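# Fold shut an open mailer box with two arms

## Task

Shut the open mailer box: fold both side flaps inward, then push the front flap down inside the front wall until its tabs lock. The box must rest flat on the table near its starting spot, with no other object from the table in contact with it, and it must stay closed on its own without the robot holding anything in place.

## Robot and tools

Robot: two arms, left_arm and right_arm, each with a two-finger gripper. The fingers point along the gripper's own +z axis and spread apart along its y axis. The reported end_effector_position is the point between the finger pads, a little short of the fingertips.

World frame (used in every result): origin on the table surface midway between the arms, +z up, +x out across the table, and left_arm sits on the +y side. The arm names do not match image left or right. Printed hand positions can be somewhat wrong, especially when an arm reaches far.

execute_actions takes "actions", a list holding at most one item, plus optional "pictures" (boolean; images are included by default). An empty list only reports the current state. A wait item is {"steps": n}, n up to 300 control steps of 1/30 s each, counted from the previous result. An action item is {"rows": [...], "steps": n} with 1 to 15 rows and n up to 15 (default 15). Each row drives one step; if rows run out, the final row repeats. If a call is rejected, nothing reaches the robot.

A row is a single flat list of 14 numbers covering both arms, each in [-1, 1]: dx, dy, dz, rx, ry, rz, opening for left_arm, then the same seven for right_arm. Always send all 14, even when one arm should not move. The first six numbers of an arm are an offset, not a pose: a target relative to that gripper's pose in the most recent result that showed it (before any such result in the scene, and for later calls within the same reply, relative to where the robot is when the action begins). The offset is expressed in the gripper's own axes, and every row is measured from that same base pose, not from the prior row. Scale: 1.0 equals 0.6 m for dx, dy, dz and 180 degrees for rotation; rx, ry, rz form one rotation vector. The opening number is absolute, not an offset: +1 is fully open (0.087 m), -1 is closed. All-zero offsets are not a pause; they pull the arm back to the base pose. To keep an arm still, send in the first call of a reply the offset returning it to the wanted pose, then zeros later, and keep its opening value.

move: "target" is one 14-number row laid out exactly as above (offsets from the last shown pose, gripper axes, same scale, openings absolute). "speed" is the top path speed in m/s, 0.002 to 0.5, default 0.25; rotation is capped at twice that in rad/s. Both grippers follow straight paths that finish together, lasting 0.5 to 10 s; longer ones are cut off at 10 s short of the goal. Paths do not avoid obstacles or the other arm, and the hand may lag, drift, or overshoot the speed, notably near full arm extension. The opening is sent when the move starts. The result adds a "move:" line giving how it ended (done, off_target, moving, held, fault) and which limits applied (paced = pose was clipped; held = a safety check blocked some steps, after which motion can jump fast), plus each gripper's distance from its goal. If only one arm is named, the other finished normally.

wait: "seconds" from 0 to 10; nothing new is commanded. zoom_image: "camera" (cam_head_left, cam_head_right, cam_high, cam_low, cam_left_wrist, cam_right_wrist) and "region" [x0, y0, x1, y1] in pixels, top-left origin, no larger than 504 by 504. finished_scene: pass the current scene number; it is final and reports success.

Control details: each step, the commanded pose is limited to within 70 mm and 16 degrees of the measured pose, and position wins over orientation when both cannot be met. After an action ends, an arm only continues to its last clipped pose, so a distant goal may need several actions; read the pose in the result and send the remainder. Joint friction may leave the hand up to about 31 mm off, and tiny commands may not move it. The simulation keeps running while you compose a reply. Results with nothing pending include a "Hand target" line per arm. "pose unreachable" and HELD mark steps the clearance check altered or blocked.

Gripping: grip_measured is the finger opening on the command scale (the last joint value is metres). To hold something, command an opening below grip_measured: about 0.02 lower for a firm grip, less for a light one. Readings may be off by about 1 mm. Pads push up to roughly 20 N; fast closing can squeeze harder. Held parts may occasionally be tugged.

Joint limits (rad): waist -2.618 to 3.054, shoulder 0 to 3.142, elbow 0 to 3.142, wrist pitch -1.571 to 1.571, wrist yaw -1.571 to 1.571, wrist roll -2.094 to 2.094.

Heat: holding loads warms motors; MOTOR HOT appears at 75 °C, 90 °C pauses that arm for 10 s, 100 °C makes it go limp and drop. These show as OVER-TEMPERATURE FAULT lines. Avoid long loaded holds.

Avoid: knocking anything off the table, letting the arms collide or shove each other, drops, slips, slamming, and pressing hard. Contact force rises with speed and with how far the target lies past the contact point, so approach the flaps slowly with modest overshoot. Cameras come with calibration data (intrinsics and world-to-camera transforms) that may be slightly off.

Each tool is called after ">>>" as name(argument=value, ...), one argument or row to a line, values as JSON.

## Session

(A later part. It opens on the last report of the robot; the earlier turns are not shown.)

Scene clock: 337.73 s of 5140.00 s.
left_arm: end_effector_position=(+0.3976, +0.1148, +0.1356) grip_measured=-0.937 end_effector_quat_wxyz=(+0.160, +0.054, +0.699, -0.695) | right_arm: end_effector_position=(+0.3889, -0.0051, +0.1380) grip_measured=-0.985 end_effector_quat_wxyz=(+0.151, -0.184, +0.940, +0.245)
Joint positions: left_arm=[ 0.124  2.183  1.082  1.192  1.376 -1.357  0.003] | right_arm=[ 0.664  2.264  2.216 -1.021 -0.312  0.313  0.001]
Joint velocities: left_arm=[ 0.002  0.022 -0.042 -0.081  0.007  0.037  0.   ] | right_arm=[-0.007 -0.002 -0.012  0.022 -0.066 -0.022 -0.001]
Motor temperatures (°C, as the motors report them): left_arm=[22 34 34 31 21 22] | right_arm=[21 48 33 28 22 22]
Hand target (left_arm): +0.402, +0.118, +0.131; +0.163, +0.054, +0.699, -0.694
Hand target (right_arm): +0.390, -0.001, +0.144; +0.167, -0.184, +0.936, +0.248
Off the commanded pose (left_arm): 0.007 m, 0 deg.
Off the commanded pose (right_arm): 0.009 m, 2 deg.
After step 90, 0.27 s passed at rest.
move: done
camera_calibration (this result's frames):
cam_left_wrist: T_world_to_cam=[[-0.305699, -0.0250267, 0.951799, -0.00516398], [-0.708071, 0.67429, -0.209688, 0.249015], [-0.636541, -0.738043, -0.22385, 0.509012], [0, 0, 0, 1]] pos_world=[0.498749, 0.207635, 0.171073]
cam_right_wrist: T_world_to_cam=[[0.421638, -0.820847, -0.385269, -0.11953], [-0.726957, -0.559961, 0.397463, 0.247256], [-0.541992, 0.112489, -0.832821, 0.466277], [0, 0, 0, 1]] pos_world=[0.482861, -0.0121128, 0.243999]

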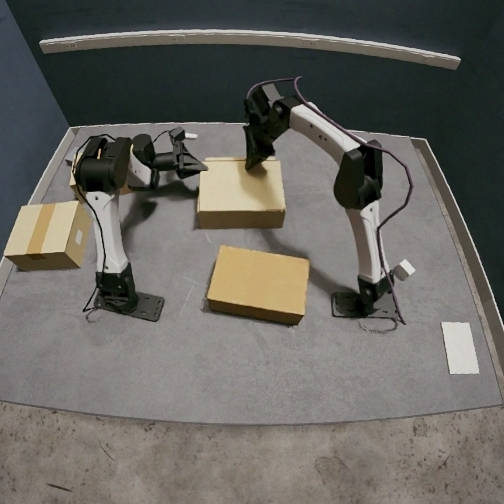

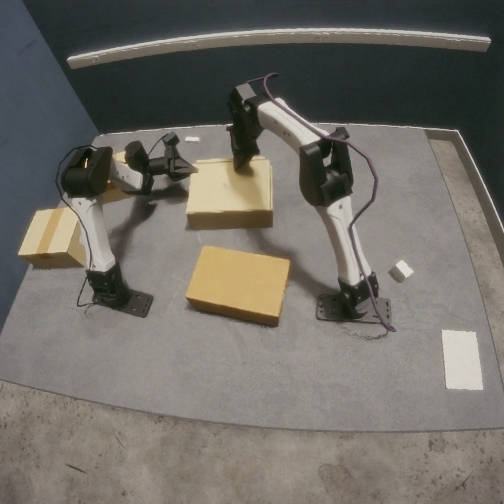

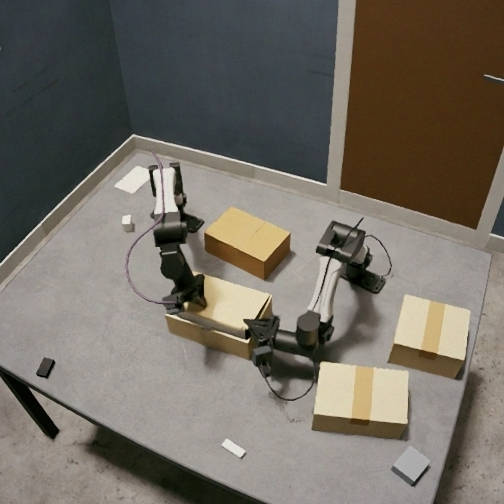

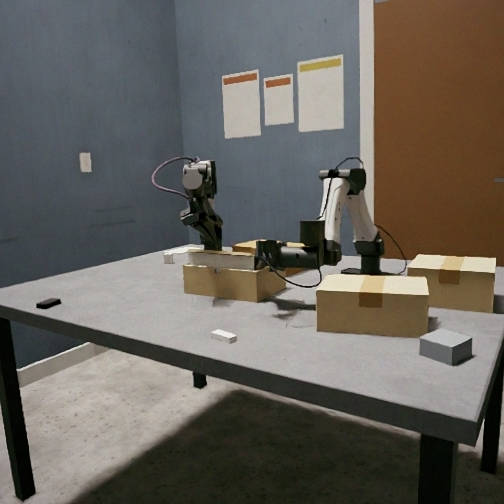

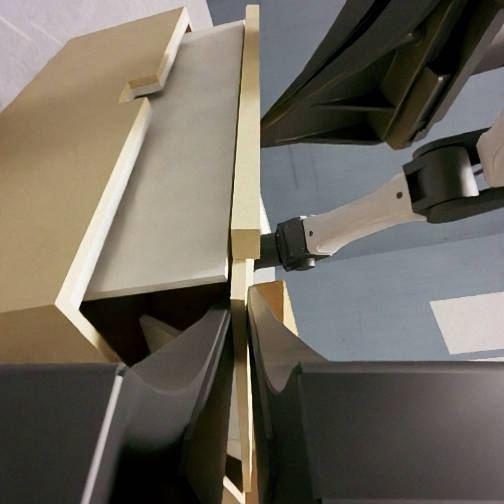

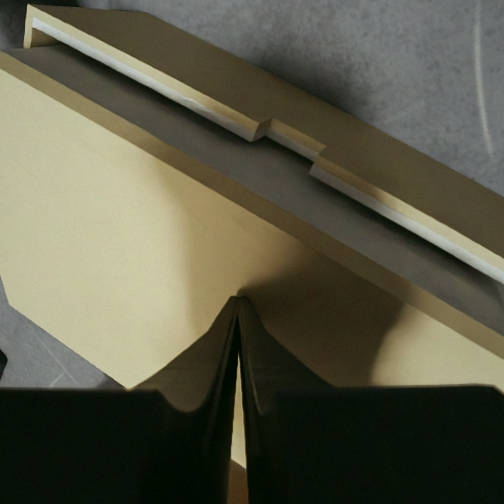

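>>> move(
  target=[0,0,0,0,0,0,-0.7, 0,0,0,0,0,0,-1],
)

>>> move(
  target=[0,0,-0.1,0,0,0,-0.7, 0,0,0,0,0,0,-1],
  speed=0.05,
)

>>> move(
  target=[0,0,0,0,0,0,-0.7, 0.038,-0.052,0.107,0,0,0,-1],
  speed=0.04,
)

>>> move(
  target=[0,-0.1,-0.1,0,0,0,-0.7, -0.06,0.06,-0.14,0,0,0,-1],
  speed=0.1,
)

Scene clock: 342.87 s of 5140.00 s.
left_arm: end_effector_position=(+0.3976, +0.1148, +0.1356) grip_measured=-0.700 end_effector_quat_wxyz=(+0.160, +0.054, +0.699, -0.695) | right_arm: end_effector_position=(+0.3893, -0.0047, +0.1381) grip_measured=-0.985 end_effector_quat_wxyz=(+0.152, -0.184, +0.940, +0.245)
Joint positions: left_arm=[ 0.124  2.183  1.082  1.192  1.376 -1.357  0.013] | right_arm=[ 0.664  2.264  2.216 -1.019 -0.312  0.314  0.001]
Joint velocities: left_arm=[ 0.027 -0.007 -0.007 -0.022  0.022 -0.066 -0.   ] | right_arm=[ 0.002 -0.007 -0.002  0.022 -0.007  0.037 -0.001]
Motor temperatures (°C, as the motors report them): left_arm=[22 35 35 32 21 22] | right_arm=[21 49 33 28 22 22]
Hand target (left_arm): +0.398, +0.115, +0.136; +0.160, +0.054, +0.699, -0.695
Hand target (right_arm): +0.389, -0.005, +0.138; +0.151, -0.184, +0.940, +0.245
Off the commanded pose (left_arm): 0.000 m, 0 deg.
Off the commanded pose (right_arm): 0.001 m, 0 deg.
After step 90, 1.43 s passed at rest.
move: done
camera_calibration (this result's frames):
cam_left_wrist: T_world_to_cam=[[-0.305699, -0.0250267, 0.951799, -0.00516398], [-0.708071, 0.67429, -0.209688, 0.249015], [-0.636541, -0.738043, -0.22385, 0.509012], [0, 0, 0, 1]] pos_world=[0.498749, 0.207635, 0.171073]
cam_right_wrist: T_world_to_cam=[[0.421682, -0.820546, -0.385861, -0.119327], [-0.727896, -0.560084, 0.395566, 0.24834], [-0.540695, 0.114064, -0.83345, 0.466142], [0, 0, 0, 1]] pos_world=[0.483125, -0.0119915, 0.244227]

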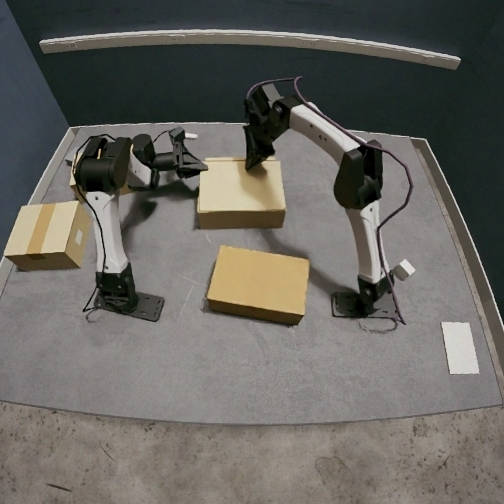

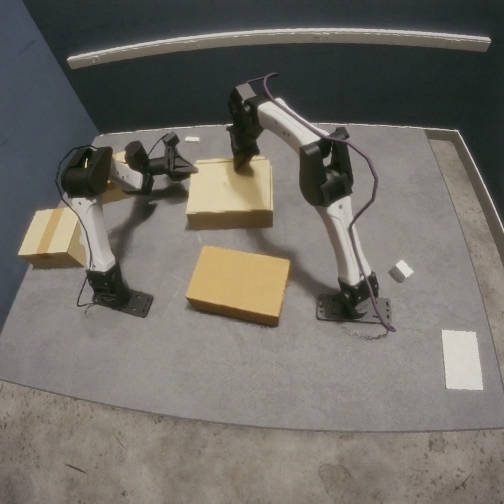

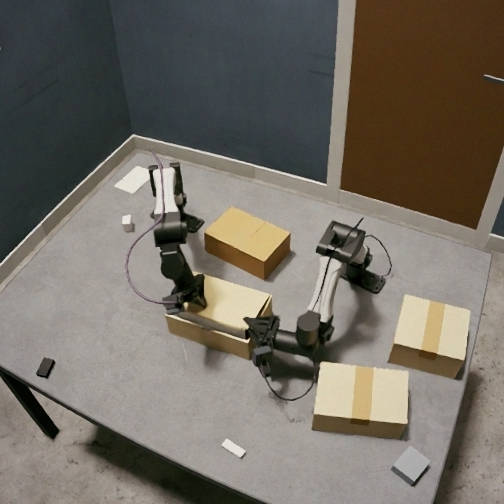

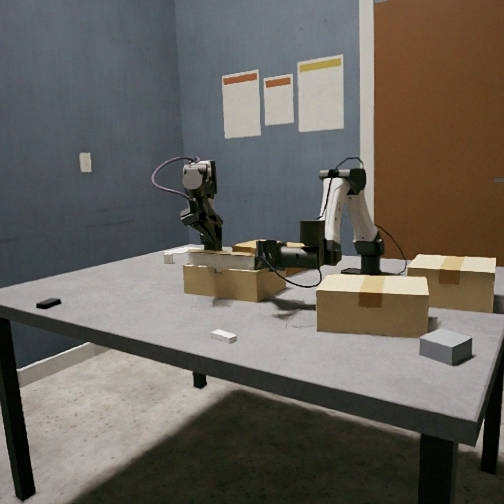

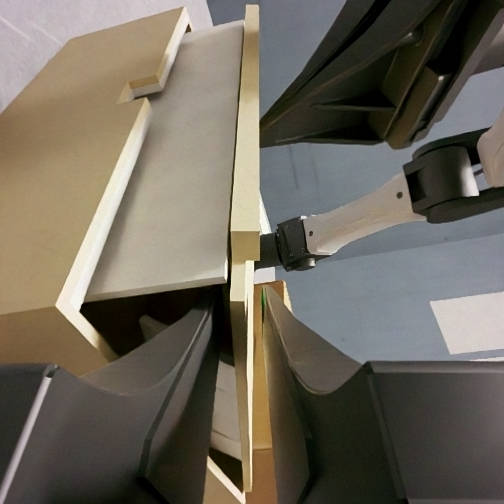

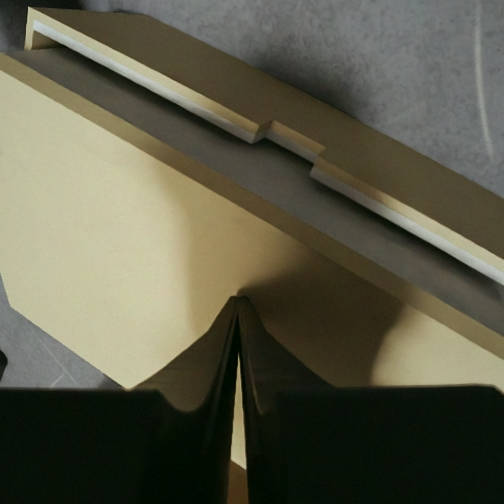

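Scene clock: 344.47 s of 5140.00 s.
left_arm: end_effector_position=(+0.3931, +0.1723, +0.1400) grip_measured=-0.700 end_effector_quat_wxyz=(+0.170, +0.063, +0.700, -0.691) | right_arm: end_effector_position=(+0.3893, -0.0047, +0.1381) grip_measured=-0.985 end_effector_quat_wxyz=(+0.152, -0.184, +0.940, +0.245)
Joint positions: left_arm=[ 0.265  2.183  1.07   1.322  1.514 -1.448  0.013] | right_arm=[ 0.664  2.264  2.216 -1.019 -0.312  0.314  0.001]
Joint velocities: left_arm=[-0.012 -0.007 -0.012  0.081  0.022 -0.139  0.001] | right_arm=[-0.002 -0.002  0.002  0.037  0.037  0.007 -0.   ]
Motor temperatures (°C, as the motors report them): left_arm=[22 35 34 32 21 22] | right_arm=[21 49 33 28 22 22]
Hand target (left_arm): +0.388, +0.174, +0.134; +0.160, +0.054, +0.702, -0.692
Hand target (right_arm): +0.389, -0.005, +0.138; +0.152, -0.184, +0.940, +0.245
Off the commanded pose (left_arm): 0.007 m, 2 deg.
Off the commanded pose (right_arm): 0.000 m, 0 deg.
move: done
camera_calibration (this result's frames):
cam_left_wrist: T_world_to_cam=[[-0.331092, -0.0353682, 0.942935, 0.00370446], [-0.70405, 0.674589, -0.221909, 0.208091], [-0.628245, -0.737346, -0.248252, 0.549629], [0, 0, 0, 1]] pos_world=[0.493035, 0.265022, 0.179131]
cam_right_wrist: T_world_to_cam=[[0.421682, -0.820546, -0.385861, -0.119327], [-0.727896, -0.560084, 0.395566, 0.24834], [-0.540695, 0.114064, -0.83345, 0.466142], [0, 0, 0, 1]] pos_world=[0.483125, -0.0119915, 0.244227]

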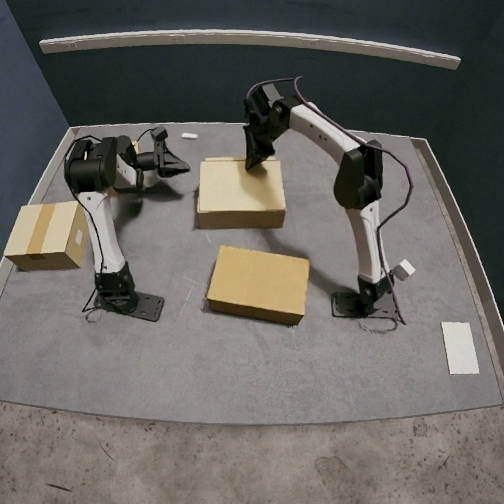

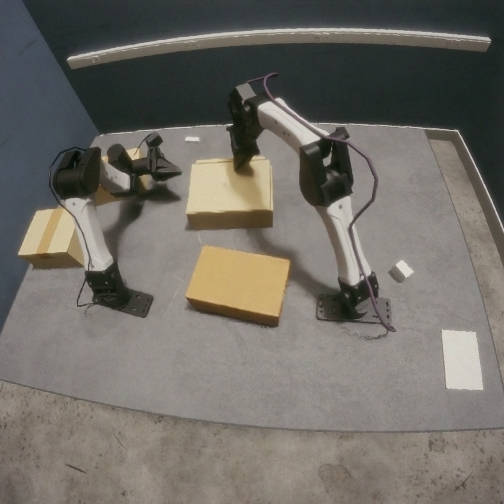

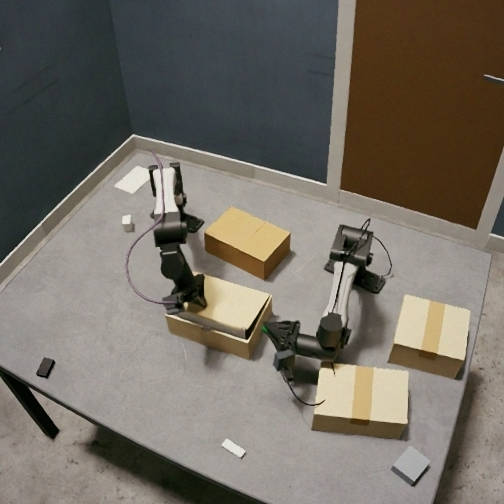

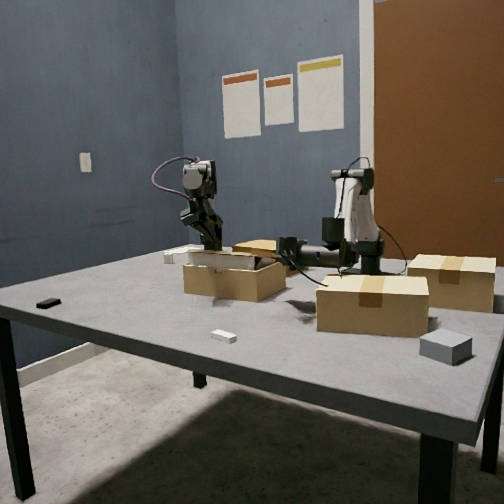

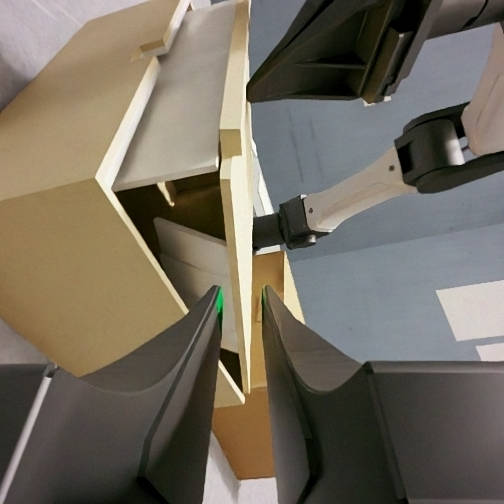

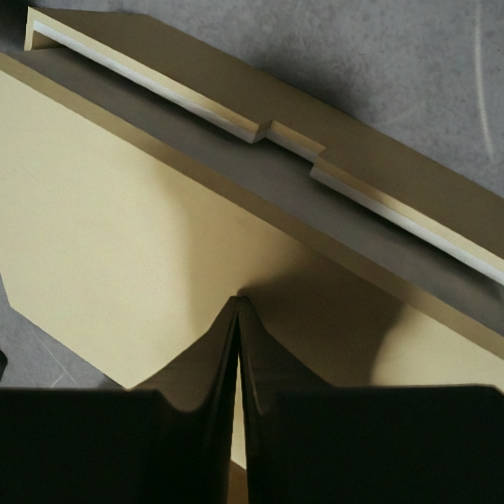

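Scene clock: 346.67 s of 5140.00 s.
left_arm: end_effector_position=(+0.3931, +0.1723, +0.1400) grip_measured=-0.700 end_effector_quat_wxyz=(+0.170, +0.063, +0.700, -0.691) | right_arm: end_effector_position=(+0.3986, +0.0112, +0.1036) grip_measured=-0.985 end_effector_quat_wxyz=(+0.181, -0.195, +0.922, +0.282)
Joint positions: left_arm=[ 0.265  2.183  1.07   1.323  1.514 -1.448  0.013] | right_arm=[ 0.664  2.234  1.985 -0.727 -0.359  0.314  0.001]
Joint velocities: left_arm=[ 0.017 -0.007  0.002 -0.066  0.007 -0.037  0.   ] | right_arm=[-0.007 -0.012 -0.007  0.051 -0.066 -0.037  0.002]
Motor temperatures (°C, as the motors report them): left_arm=[22 35 34 32 21 22] | right_arm=[21 49 33 28 22 22]
Hand target (left_arm): +0.393, +0.172, +0.140; +0.170, +0.063, +0.700, -0.691
Hand target (right_arm): +0.393, -0.004, +0.065; +0.152, -0.185, +0.939, +0.245
Off the commanded pose (left_arm): 0.000 m, 0 deg.
Off the commanded pose (right_arm): 0.043 m, 6 deg.
move: off_target (right_arm)
camera_calibration (this result's frames):
cam_left_wrist: T_world_to_cam=[[-0.331095, -0.0353469, 0.942935, 0.0036701], [-0.704046, 0.674588, -0.221925, 0.208095], [-0.628248, -0.737348, -0.248238, 0.549632], [0, 0, 0, 1]] pos_world=[0.493029, 0.265021, 0.179161]
cam_right_wrist: T_world_to_cam=[[0.462117, -0.774723, -0.431569, -0.135373], [-0.731524, -0.608112, 0.308337, 0.288781], [-0.501318, 0.173216, -0.847748, 0.425755], [0, 0, 0, 1]] pos_world=[0.487247, -0.00301229, 0.213469]

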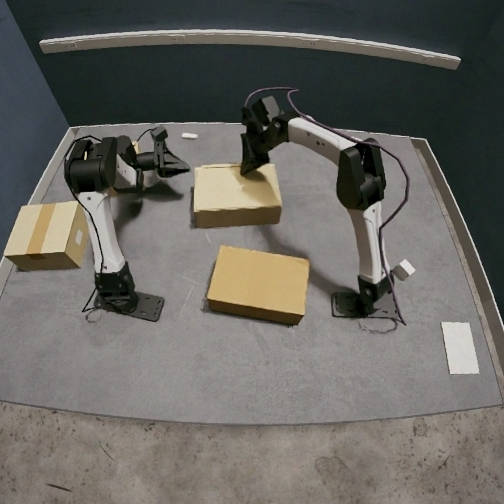

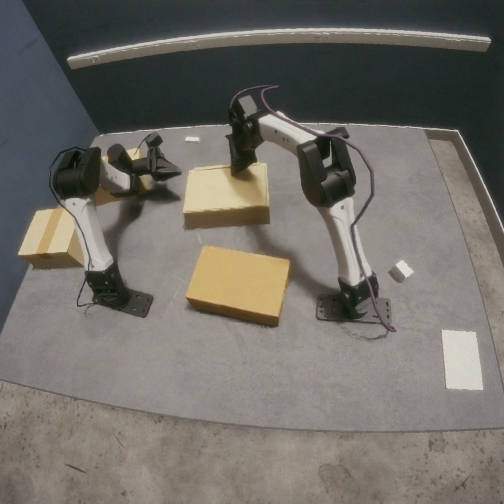

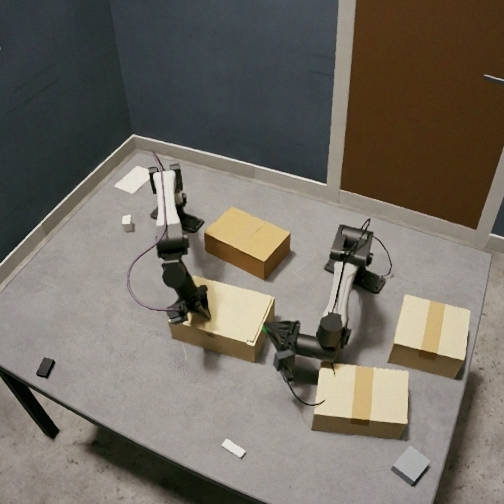

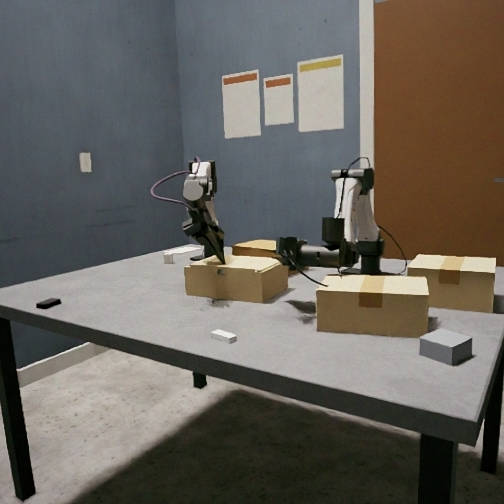

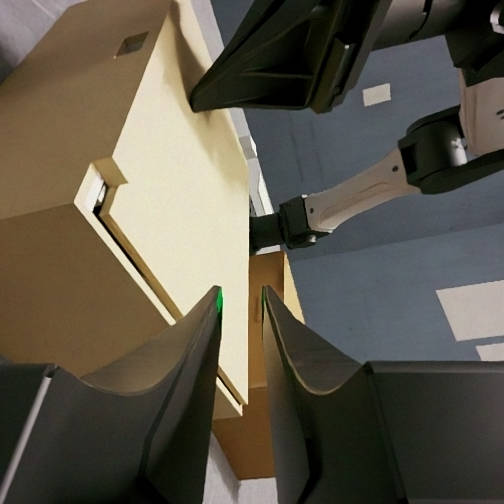

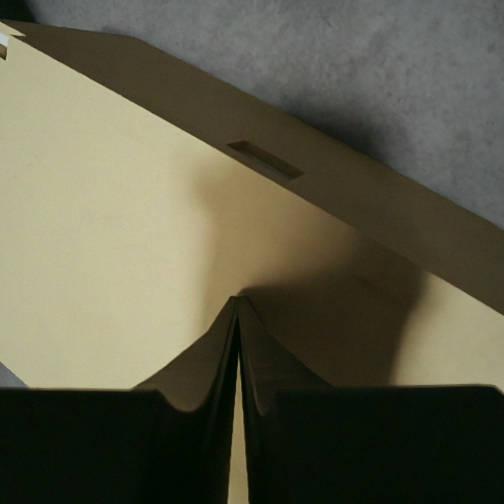

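Scene clock: 348.37 s of 5140.00 s.
left_arm: end_effector_position=(+0.3701, +0.2276, +0.2010) grip_measured=-0.700 end_effector_quat_wxyz=(+0.213, +0.038, +0.706, -0.674) | right_arm: end_effector_position=(+0.3916, +0.0005, +0.1984) grip_measured=-0.985 end_effector_quat_wxyz=(+0.180, -0.193, +0.923, +0.281)
Joint positions: left_arm=[ 0.423  1.95   0.979  1.323  1.574 -1.563  0.013] | right_arm=[ 0.655  2.282  2.454 -1.153 -0.362  0.309  0.001]
Joint velocities: left_arm=[-0.007 -0.002 -0.027  0.022  0.007 -0.037 -0.   ] | right_arm=[-0.027  0.012 -0.012 -0.051 -0.066 -0.022 -0.   ]
Motor temperatures (°C, as the motors report them): left_arm=[22 36 34 31 21 22] | right_arm=[21 49 33 28 22 22]
Hand target (left_arm): +0.365, +0.229, +0.196; +0.203, +0.028, +0.708, -0.676
Hand target (right_arm): +0.394, -0.002, +0.201; +0.181, -0.194, +0.922, +0.283
Off the commanded pose (left_arm): 0.008 m, 6 deg.
Off the commanded pose (right_arm): 0.004 m, 0 deg.
joint sent to its limit (left arm) — the command would take joint 5 (wrist yaw) past its upper limit, so that joint was sent only as far as its limit.
move: off_target (left_arm)
camera_calibration (this result's frames):
cam_left_wrist: T_world_to_cam=[[-0.348491, -0.0865288, 0.933309, -0.0394254], [-0.762665, 0.605018, -0.228682, 0.207001], [-0.544882, -0.791496, -0.276836, 0.578307], [0, 0, 0, 1]] pos_world=[0.459242, 0.329077, 0.24423]
cam_right_wrist: T_world_to_cam=[[0.45712, -0.777667, -0.431596, -0.0975175], [-0.73326, -0.604157, 0.31197, 0.247848], [-0.50336, 0.173864, -0.846404, 0.505027], [0, 0, 0, 1]] pos_world=[0.480524, -0.0139033, 0.308048]

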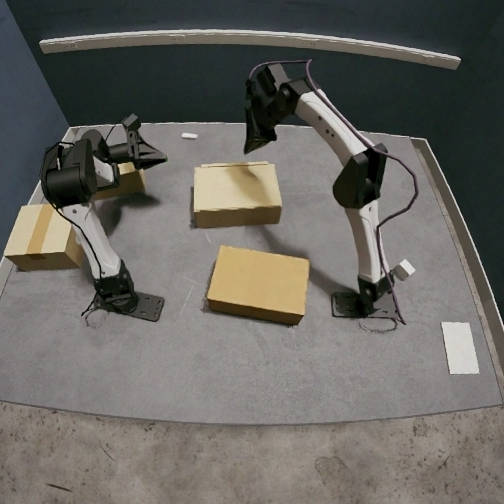

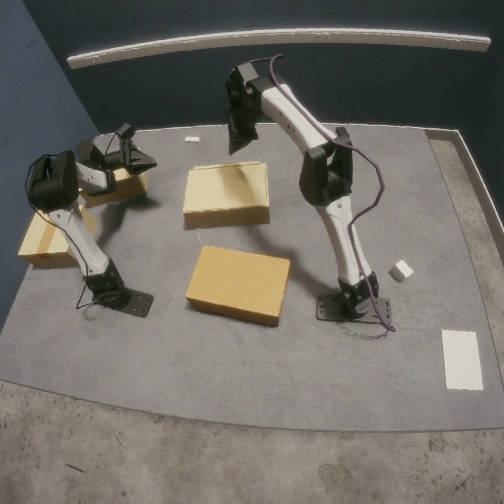

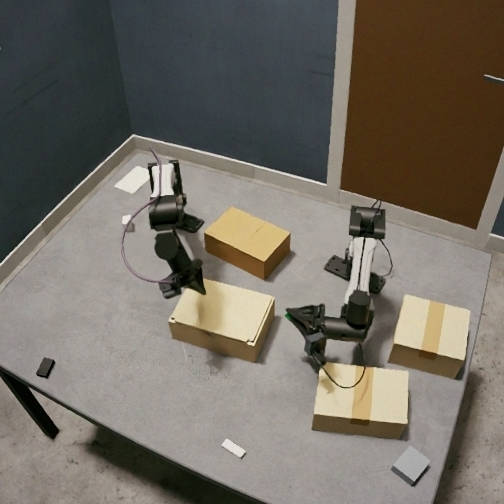

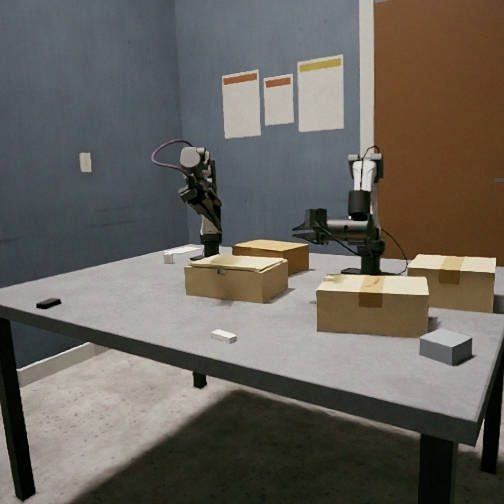

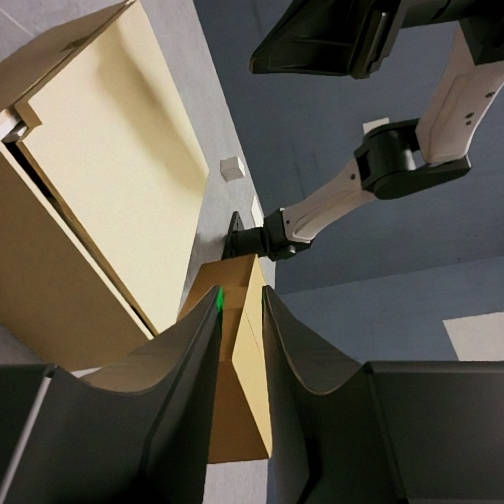

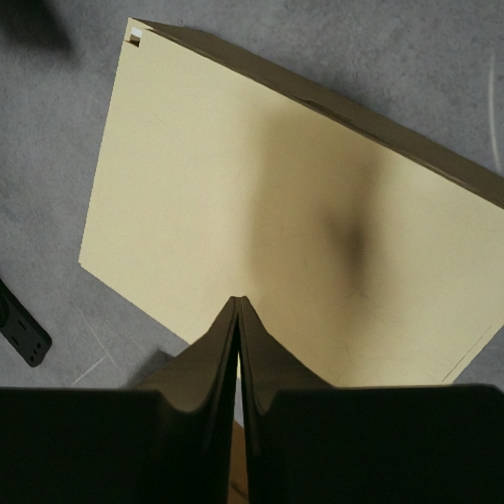

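Closed and latched.

>>> finished_scene(
  scene=2,
)

The scene is finished: the task was done.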